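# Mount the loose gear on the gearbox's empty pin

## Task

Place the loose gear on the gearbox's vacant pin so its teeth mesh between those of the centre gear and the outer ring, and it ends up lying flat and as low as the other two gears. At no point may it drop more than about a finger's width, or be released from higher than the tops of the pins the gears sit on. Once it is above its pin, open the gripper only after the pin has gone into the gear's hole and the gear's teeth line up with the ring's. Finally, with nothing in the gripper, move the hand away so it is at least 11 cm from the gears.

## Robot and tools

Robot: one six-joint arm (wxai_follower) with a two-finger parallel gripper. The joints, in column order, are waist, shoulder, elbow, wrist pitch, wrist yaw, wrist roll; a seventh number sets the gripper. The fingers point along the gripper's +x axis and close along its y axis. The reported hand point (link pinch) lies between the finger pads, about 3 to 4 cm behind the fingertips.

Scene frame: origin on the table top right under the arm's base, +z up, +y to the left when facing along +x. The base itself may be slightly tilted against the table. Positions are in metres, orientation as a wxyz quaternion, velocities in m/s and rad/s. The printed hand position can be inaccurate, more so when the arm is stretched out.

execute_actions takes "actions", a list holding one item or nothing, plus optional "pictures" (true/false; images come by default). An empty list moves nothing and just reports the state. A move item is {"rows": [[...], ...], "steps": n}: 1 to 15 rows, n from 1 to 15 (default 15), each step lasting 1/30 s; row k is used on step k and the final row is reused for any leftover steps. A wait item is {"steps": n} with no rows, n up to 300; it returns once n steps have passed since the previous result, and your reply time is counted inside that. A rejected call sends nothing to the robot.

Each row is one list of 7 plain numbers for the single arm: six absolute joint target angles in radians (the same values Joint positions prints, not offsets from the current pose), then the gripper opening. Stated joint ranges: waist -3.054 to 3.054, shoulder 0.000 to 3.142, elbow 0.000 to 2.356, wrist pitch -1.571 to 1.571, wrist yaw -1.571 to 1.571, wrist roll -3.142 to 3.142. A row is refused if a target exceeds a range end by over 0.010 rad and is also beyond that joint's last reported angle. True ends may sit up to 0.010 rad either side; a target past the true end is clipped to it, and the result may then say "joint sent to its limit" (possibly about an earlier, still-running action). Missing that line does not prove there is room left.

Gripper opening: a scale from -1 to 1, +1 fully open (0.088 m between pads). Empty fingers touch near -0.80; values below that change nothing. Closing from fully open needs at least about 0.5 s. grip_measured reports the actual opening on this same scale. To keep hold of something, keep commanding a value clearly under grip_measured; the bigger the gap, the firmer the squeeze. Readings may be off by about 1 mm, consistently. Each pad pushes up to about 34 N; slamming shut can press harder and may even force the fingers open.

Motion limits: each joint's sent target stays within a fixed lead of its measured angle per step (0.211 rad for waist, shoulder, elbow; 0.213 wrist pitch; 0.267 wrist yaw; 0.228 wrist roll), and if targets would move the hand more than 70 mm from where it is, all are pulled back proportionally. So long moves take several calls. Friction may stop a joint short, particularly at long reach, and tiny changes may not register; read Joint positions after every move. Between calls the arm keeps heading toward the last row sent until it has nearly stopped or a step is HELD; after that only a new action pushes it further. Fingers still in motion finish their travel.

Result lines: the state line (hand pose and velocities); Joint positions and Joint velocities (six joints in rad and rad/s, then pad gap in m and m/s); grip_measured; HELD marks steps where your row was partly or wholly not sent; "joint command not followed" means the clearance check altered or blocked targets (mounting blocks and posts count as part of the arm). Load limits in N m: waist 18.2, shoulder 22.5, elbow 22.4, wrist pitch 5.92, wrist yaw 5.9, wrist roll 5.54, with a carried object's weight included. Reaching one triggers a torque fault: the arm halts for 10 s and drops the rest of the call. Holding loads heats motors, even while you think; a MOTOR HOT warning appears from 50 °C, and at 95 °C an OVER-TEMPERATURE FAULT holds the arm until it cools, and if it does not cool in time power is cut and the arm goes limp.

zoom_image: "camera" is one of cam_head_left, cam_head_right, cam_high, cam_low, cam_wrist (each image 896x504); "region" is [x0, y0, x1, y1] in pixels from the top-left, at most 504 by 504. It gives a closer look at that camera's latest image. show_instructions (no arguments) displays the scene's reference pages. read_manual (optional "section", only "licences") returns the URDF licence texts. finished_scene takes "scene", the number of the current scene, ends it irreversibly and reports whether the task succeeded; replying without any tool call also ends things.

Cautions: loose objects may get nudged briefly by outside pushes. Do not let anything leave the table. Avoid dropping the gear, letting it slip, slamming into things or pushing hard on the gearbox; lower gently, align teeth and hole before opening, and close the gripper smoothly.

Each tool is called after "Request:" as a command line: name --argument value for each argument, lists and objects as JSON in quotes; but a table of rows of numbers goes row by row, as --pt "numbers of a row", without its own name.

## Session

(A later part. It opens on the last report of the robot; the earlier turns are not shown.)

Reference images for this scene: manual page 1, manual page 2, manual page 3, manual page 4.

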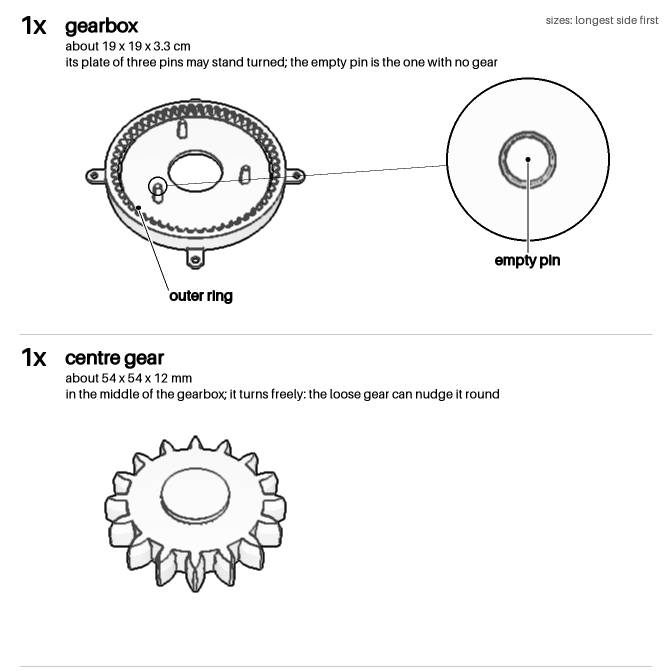

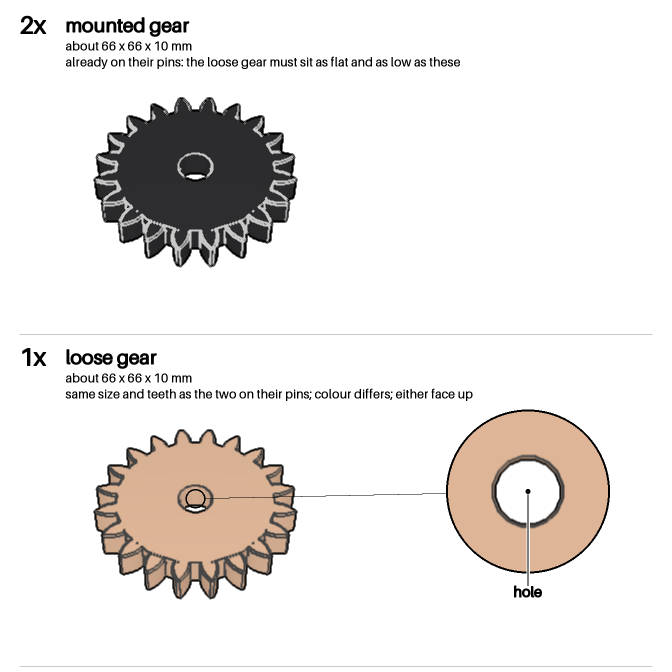

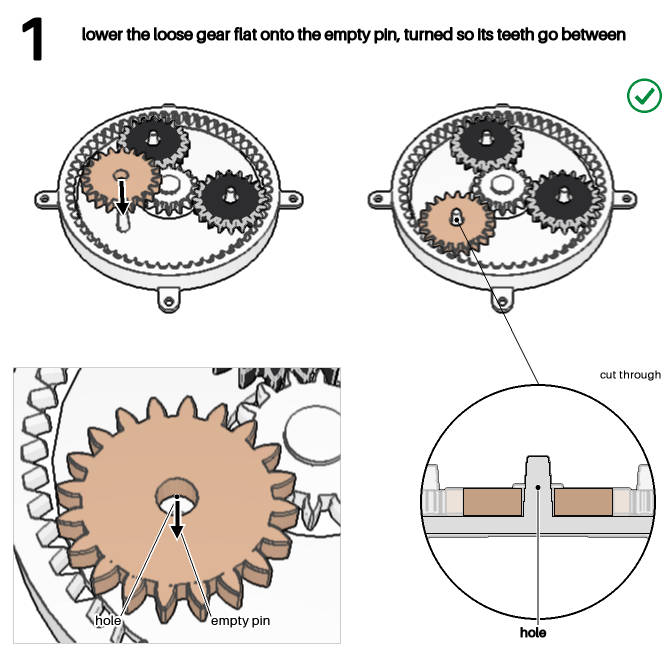

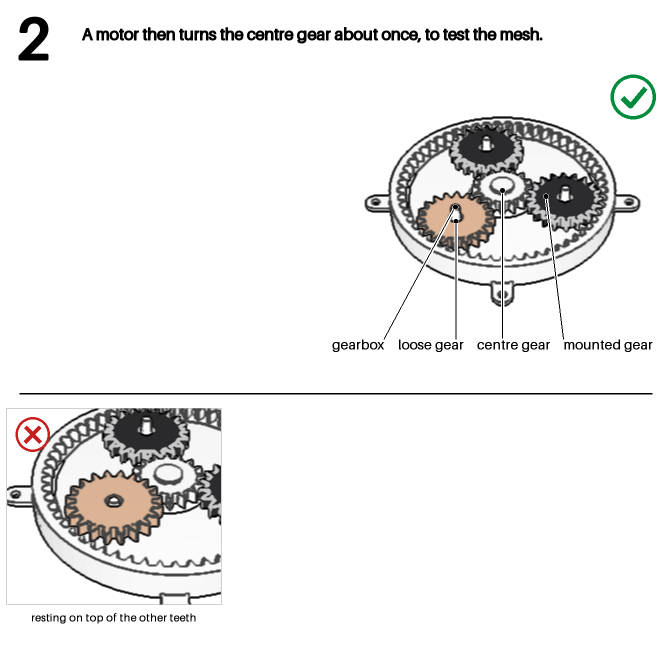

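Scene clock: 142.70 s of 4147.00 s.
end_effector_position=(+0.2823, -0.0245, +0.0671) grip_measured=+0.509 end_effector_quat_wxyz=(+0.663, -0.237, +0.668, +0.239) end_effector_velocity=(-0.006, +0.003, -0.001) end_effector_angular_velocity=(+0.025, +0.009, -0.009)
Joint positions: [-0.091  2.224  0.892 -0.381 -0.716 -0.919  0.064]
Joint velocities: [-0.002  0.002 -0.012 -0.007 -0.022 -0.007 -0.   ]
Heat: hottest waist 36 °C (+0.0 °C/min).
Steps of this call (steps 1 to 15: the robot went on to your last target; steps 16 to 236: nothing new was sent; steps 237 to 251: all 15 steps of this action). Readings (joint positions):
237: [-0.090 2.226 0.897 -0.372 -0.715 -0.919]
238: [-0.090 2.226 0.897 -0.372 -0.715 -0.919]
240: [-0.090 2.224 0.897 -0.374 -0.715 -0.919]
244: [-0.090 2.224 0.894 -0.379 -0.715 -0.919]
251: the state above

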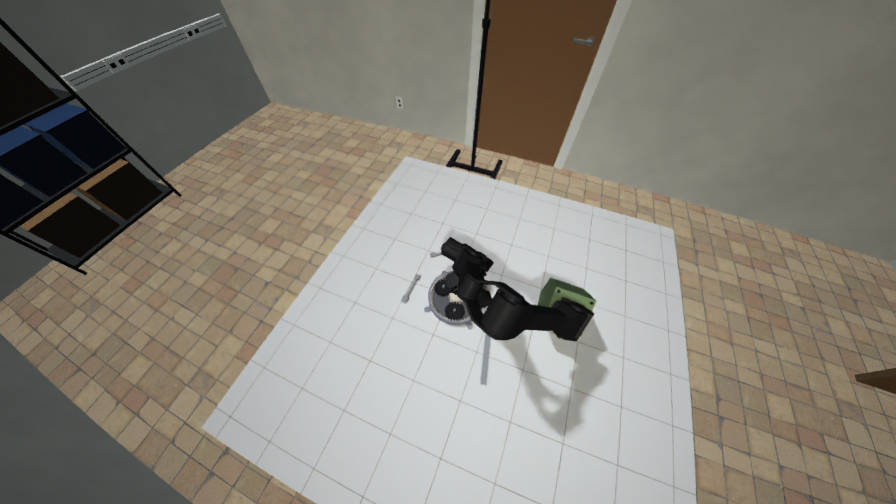

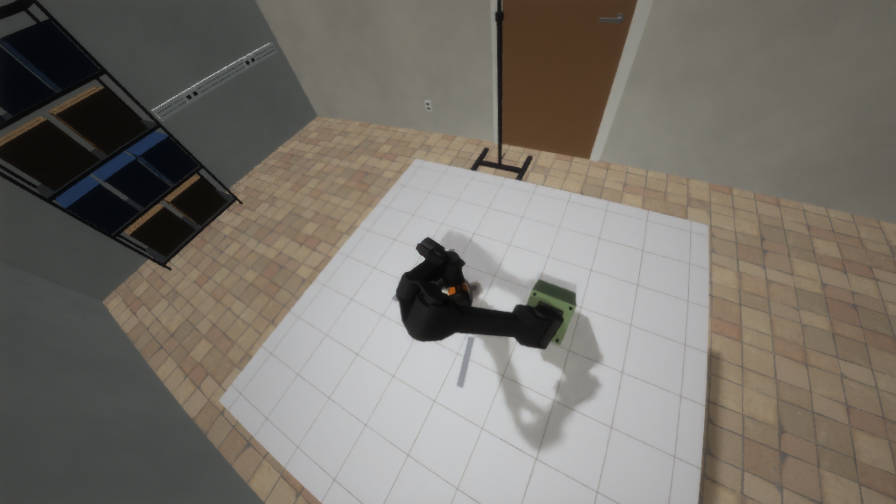

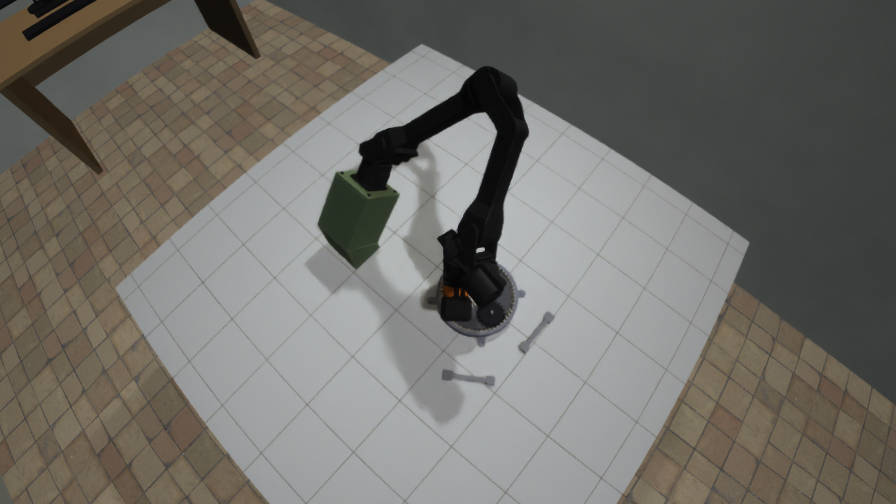

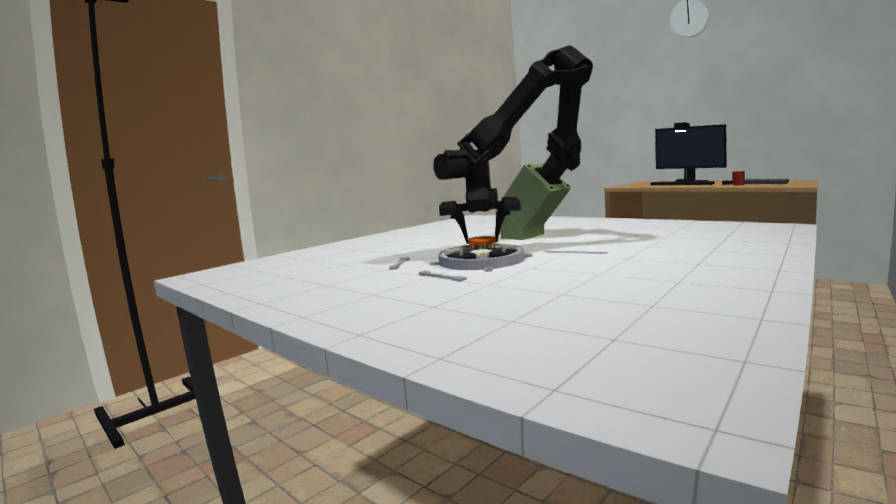

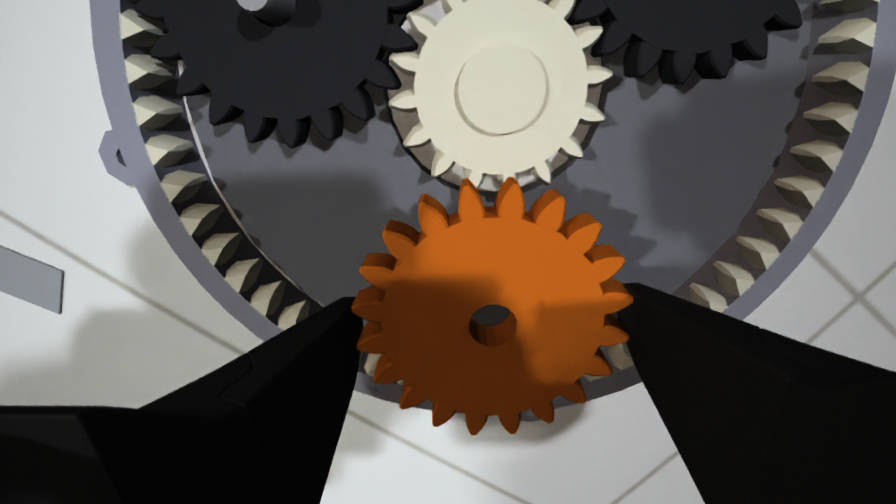

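Request:
execute_actions --actions '[{"rows":[[-0.097,2.224,0.89,-0.381,-0.716,-0.92,0.2]]}]'

Request:
zoom_image --camera "cam_wrist" --region '[340,60,660,440]'

Scene clock: 147.70 s of 4147.00 s.
end_effector_position=(+0.2813, -0.0250, +0.0675) grip_measured=+0.508 end_effector_quat_wxyz=(+0.664, -0.235, +0.669, +0.238) end_effector_velocity=(-0.001, +0.003, +0.001) end_effector_angular_velocity=(+0.023, -0.001, +0.015)
Joint positions: [-0.094  2.223  0.889 -0.382 -0.716 -0.919  0.064]
Joint velocities: [-0.002 -0.002 -0.002 -0.007 -0.022 -0.022 -0.   ]
Heat: hottest waist 36 °C (+0.0 °C/min).
Steps of this call (steps 1 to 15: the robot went on to your last target; steps 16 to 135: nothing new was sent; steps 136 to 150: all 15 steps of this action). Readings (joint positions):
136: [-0.093 2.223 0.889 -0.384 -0.716 -0.919]
137: [-0.093 2.223 0.889 -0.384 -0.716 -0.919]
139: [-0.093 2.223 0.889 -0.383 -0.716 -0.919]
143: [-0.094 2.223 0.889 -0.382 -0.716 -0.919]
150: the state above

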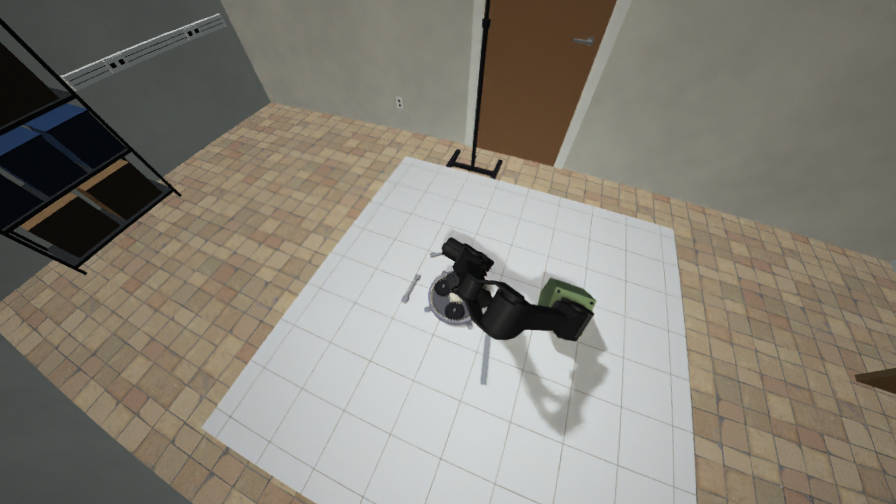

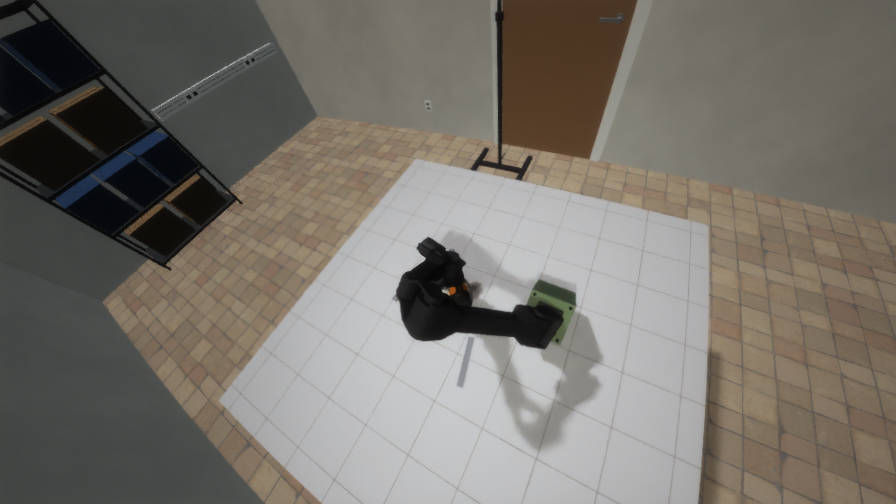

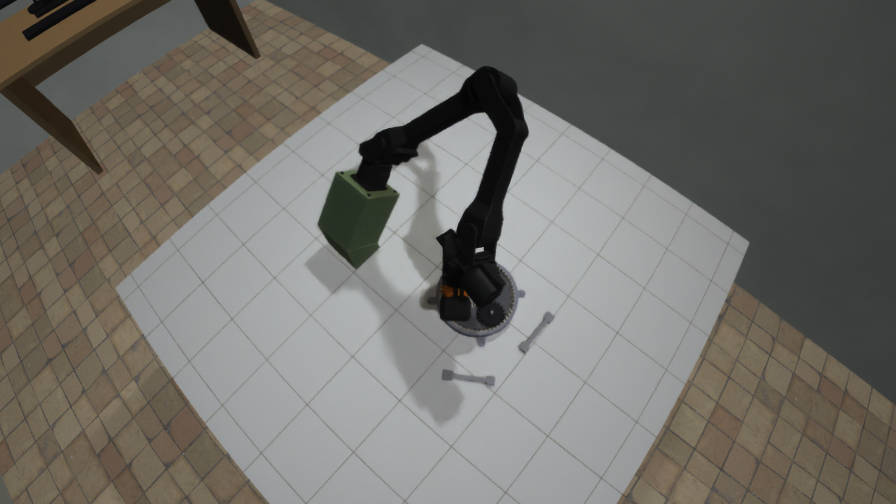

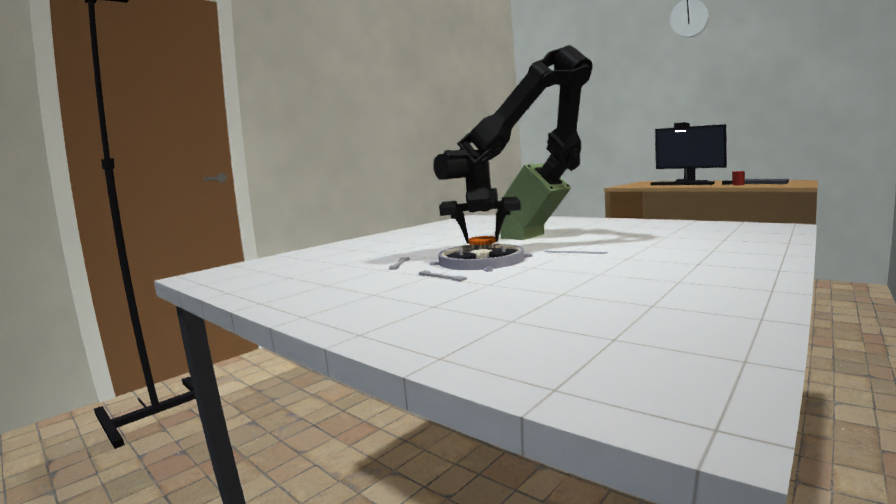

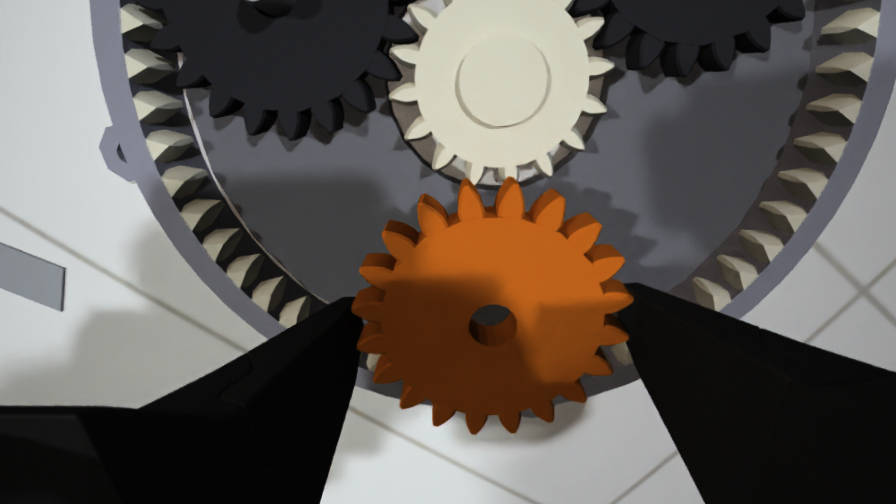

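Region (340, 60, 660, 440) of cam_wrist's 896x504 image, scaled by 1.326, with more detail than that image has; it fills the left 424 columns of this view, and the rest is white.

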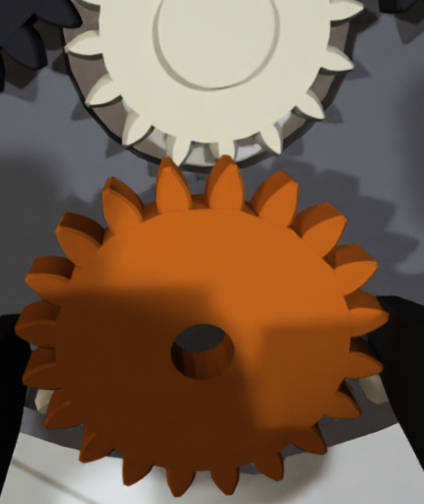

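Request:
execute_actions --actions '[{"rows":[[-0.095,2.223,0.901,-0.381,-0.716,-0.92,0.2]]}]'

Request:
zoom_image --camera "cam_wrist" --region '[340,60,660,440]'

Scene clock: 151.93 s of 4147.00 s.
end_effector_position=(+0.2829, -0.0252, +0.0680) grip_measured=+0.508 end_effector_quat_wxyz=(+0.665, -0.237, +0.668, +0.238) end_effector_velocity=(-0.001, +0.005, +0.002) end_effector_angular_velocity=(+0.023, +0.002, -0.003)
Joint positions: [-0.095  2.223  0.893 -0.382 -0.716 -0.919  0.064]
Joint velocities: [-0.002 -0.007  0.002 -0.022 -0.022 -0.007 -0.   ]
Heat: hottest waist 36 °C (+0.0 °C/min).
Steps of this call (steps 1 to 15: the robot went on to your last target; steps 16 to 112: nothing new was sent; steps 113 to 127: all 15 steps of this action). Readings (joint positions):
113: [-0.095 2.223 0.889 -0.382 -0.716 -0.919]
114: [-0.095 2.223 0.890 -0.382 -0.716 -0.919]
116: [-0.095 2.223 0.890 -0.382 -0.716 -0.919]
120: [-0.095 2.223 0.893 -0.382 -0.716 -0.919]
127: the state above

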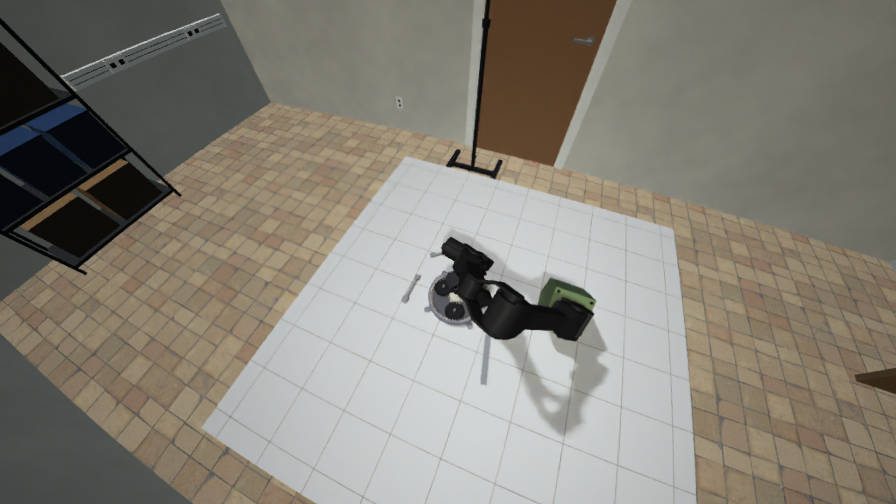

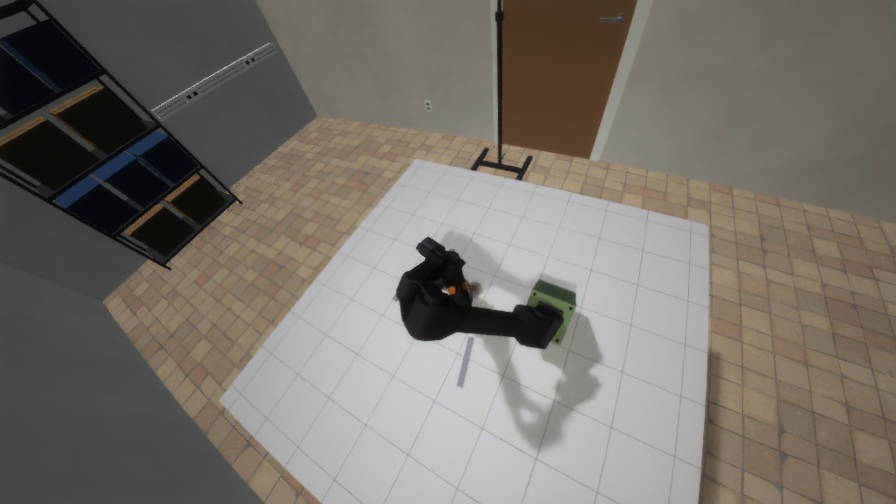

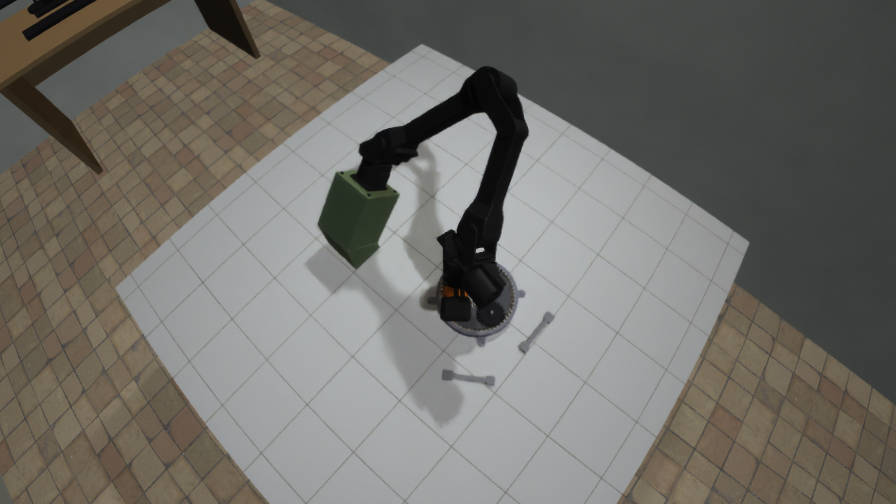

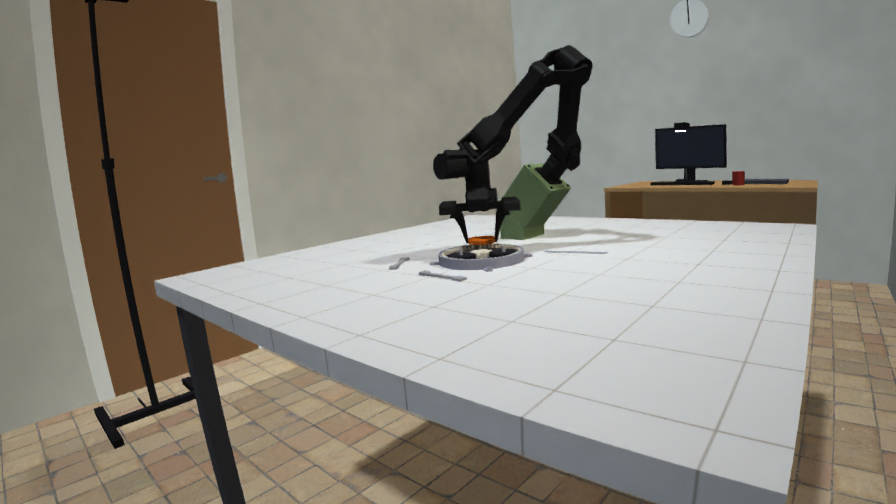

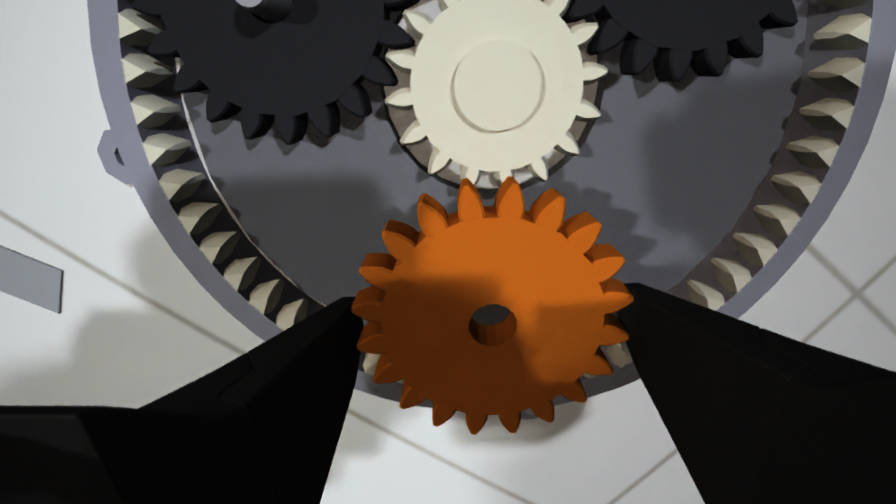

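Region (340, 60, 660, 440) of cam_wrist's 896x504 image, scaled by 1.326, with more detail than that image has; it fills the left 424 columns of this view, and the rest is white.

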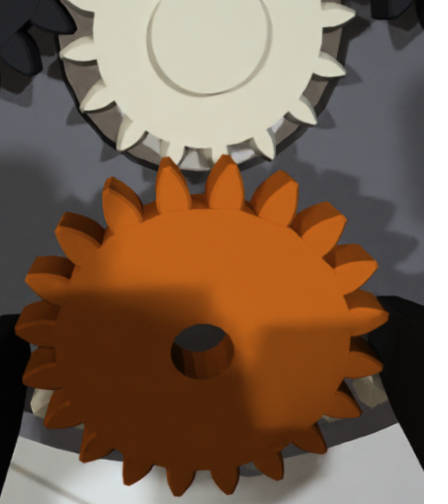

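Request:
execute_actions --actions '[{"rows":[[-0.09,2.223,0.904,-0.381,-0.716,-0.92,0.2]]}]'

Request:
zoom_image --camera "cam_wrist" --region '[340,60,660,440]'

Scene clock: 157.43 s of 4147.00 s.
end_effector_position=(+0.2839, -0.0243, +0.0675) grip_measured=+0.508 end_effector_quat_wxyz=(+0.664, -0.238, +0.667, +0.240) end_effector_velocity=(-0.003, +0.002, -0.001) end_effector_angular_velocity=(+0.009, +0.009, +0.001)
Joint positions: [-0.091  2.223  0.897 -0.382 -0.716 -0.919  0.064]
Joint velocities: [ 0.002  0.002 -0.002 -0.007 -0.007 -0.007 -0.001]
Heat: hottest waist 37 °C (+1.0 °C/min).
Steps of this call (steps 1 to 15: the robot went on to your last target; steps 16 to 150: nothing new was sent; steps 151 to 165: all 15 steps of this action). Readings (joint positions):
151: [-0.095 2.223 0.894 -0.382 -0.716 -0.919]
152: [-0.094 2.223 0.895 -0.382 -0.716 -0.919]
154: [-0.092 2.223 0.895 -0.382 -0.716 -0.919]
158: [-0.091 2.223 0.897 -0.382 -0.716 -0.919]
165: the state above

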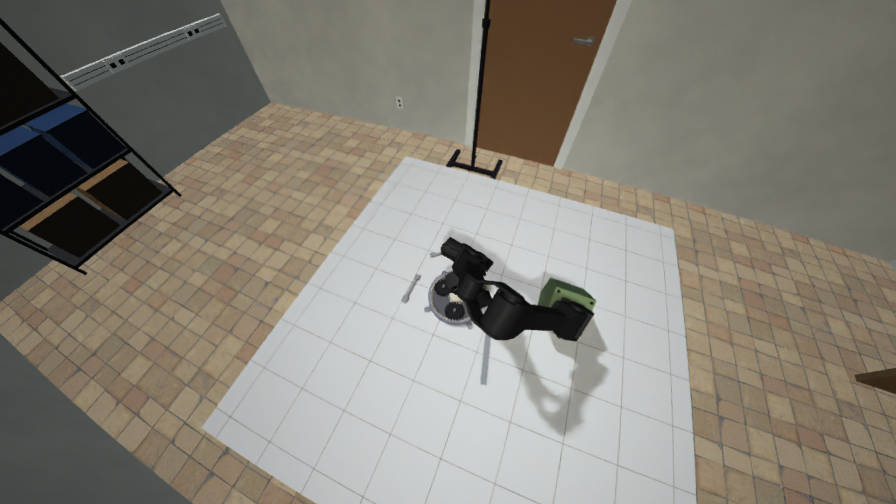

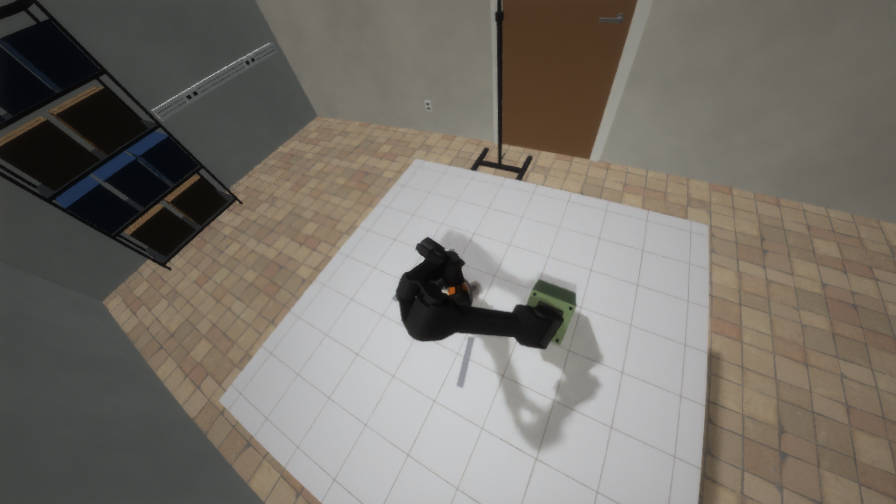

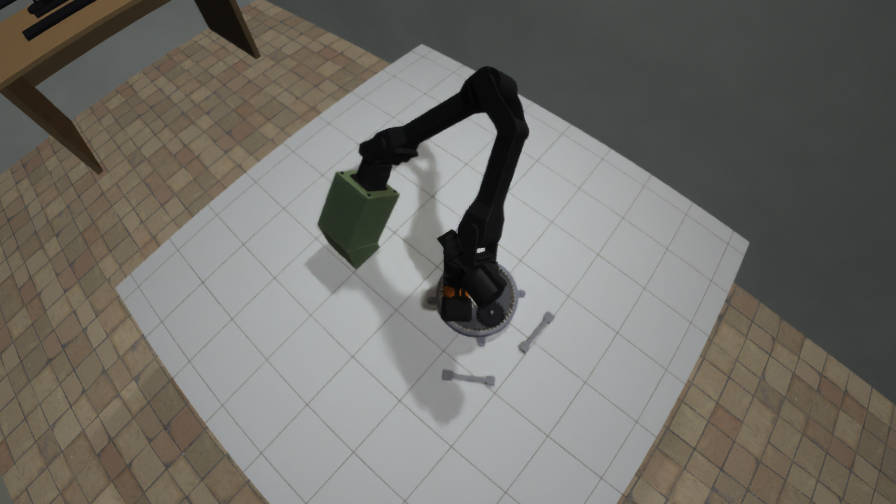

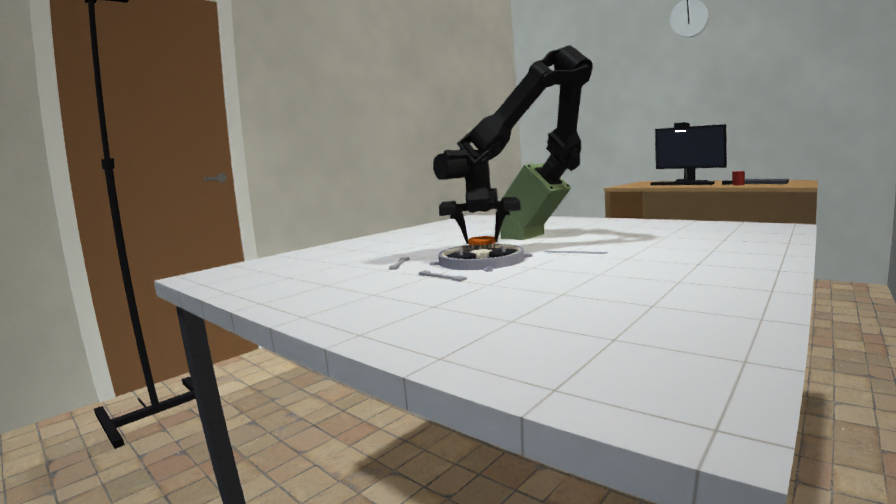

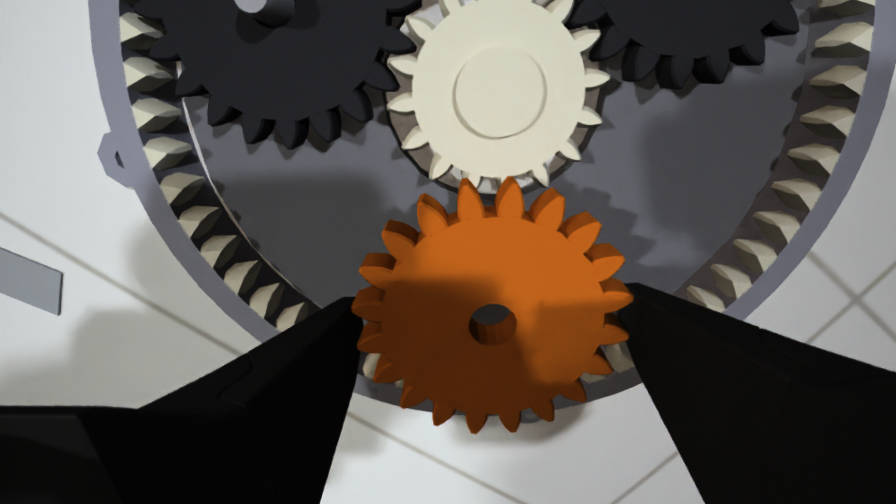

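Region (340, 60, 660, 440) of cam_wrist's 896x504 image, scaled by 1.326, with more detail than that image has; it fills the left 424 columns of this view, and the rest is white.

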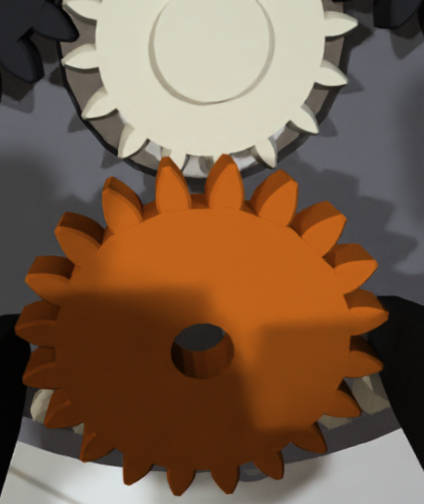

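Request:
execute_actions --actions '[{"rows":[[-0.097,2.223,0.906,-0.381,-0.716,-0.92,0.2]]}]'

Request:
zoom_image --camera "cam_wrist" --region '[420,260,560,380]'

Scene clock: 161.17 s of 4147.00 s.
end_effector_position=(+0.2848, -0.0243, +0.0678) grip_measured=+0.508 end_effector_quat_wxyz=(+0.664, -0.239, +0.666, +0.240) end_effector_velocity=(-0.002, +0.002, +0.001) end_effector_angular_velocity=(+0.010, +0.009, -0.006)
Joint positions: [-0.091  2.223  0.899 -0.382 -0.716 -0.919  0.064]
Joint velocities: [-0.002 -0.002  0.002 -0.022 -0.007 -0.007 -0.   ]
Heat: hottest waist 37 °C (+1.0 °C/min).
Steps of this call (steps 1 to 15: the robot went on to your last target; steps 16 to 97: nothing new was sent; steps 98 to 112: all 15 steps of this action). Readings (joint positions):
98: [-0.090 2.223 0.897 -0.382 -0.716 -0.919]
99: [-0.090 2.223 0.898 -0.382 -0.716 -0.919]
101: [-0.090 2.223 0.898 -0.382 -0.716 -0.919]
105: [-0.090 2.223 0.898 -0.382 -0.716 -0.919]
112: the state above

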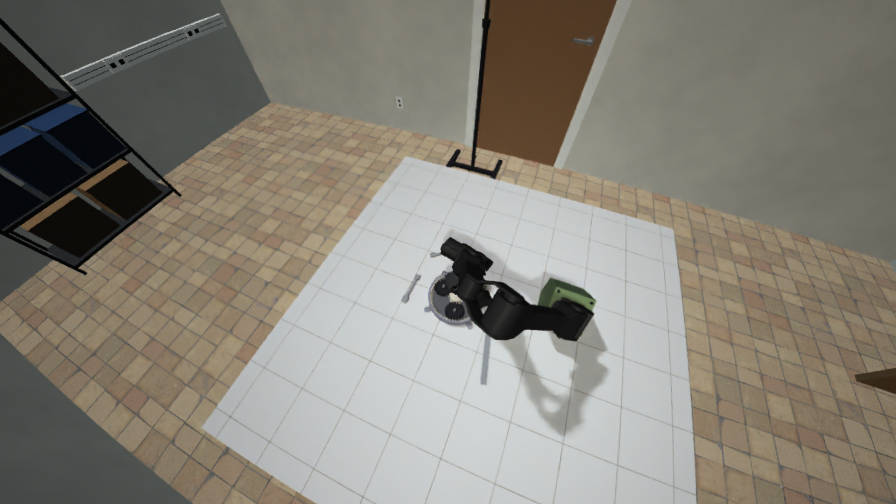

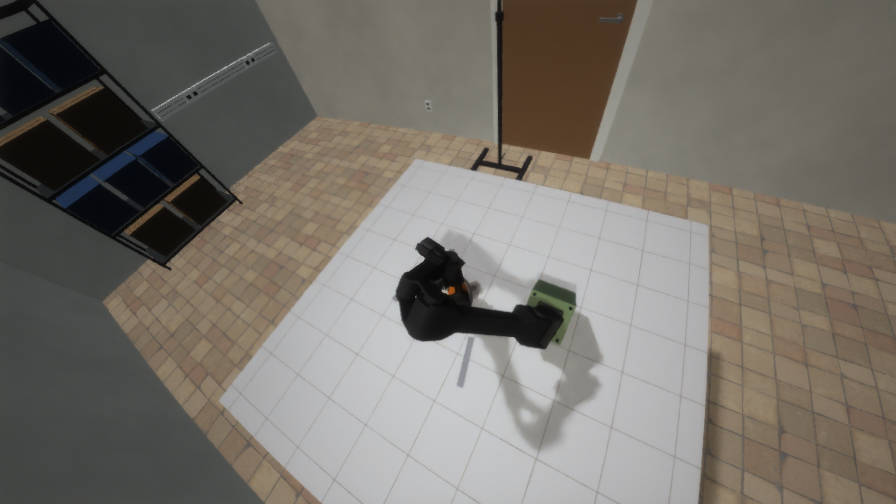

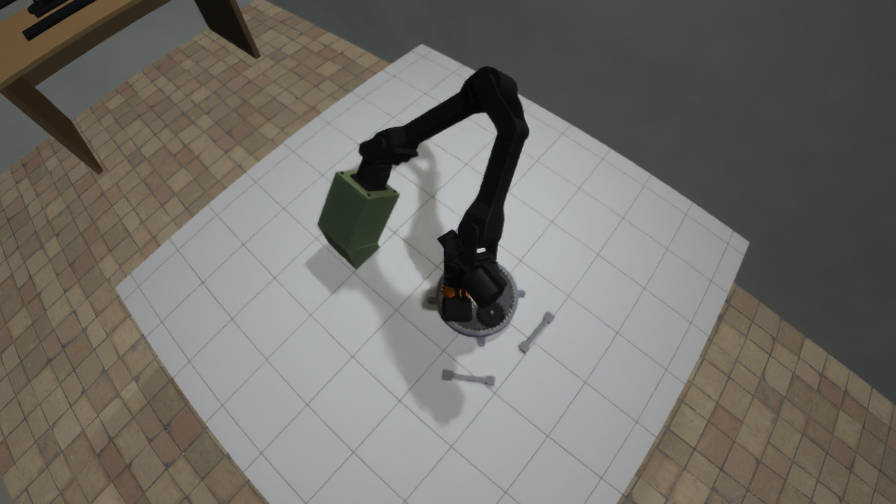

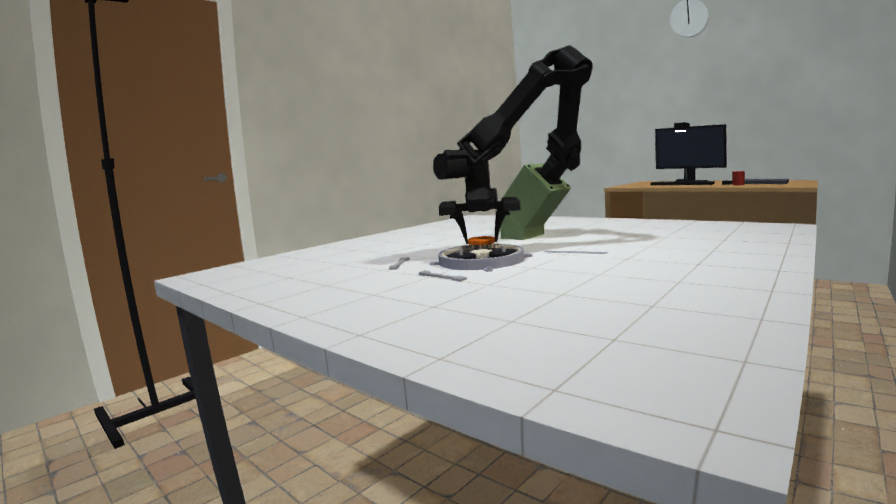

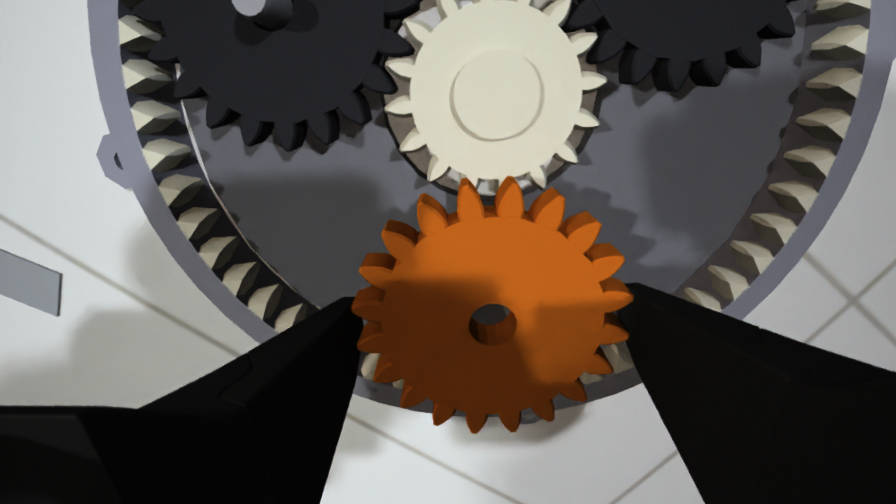

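Region (420, 260, 560, 380) of cam_wrist's 896x504 image, scaled by 3.600, with more detail than that image has; it fills the top 432 rows of this view, and the rest is white.

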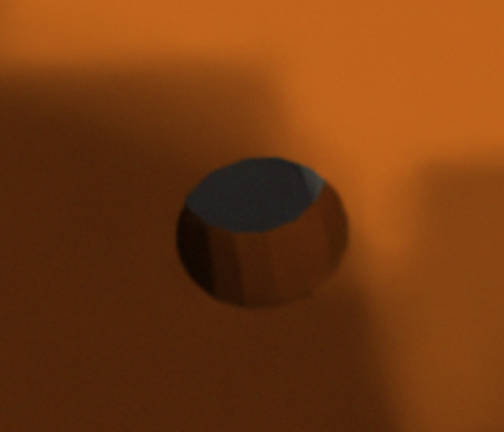

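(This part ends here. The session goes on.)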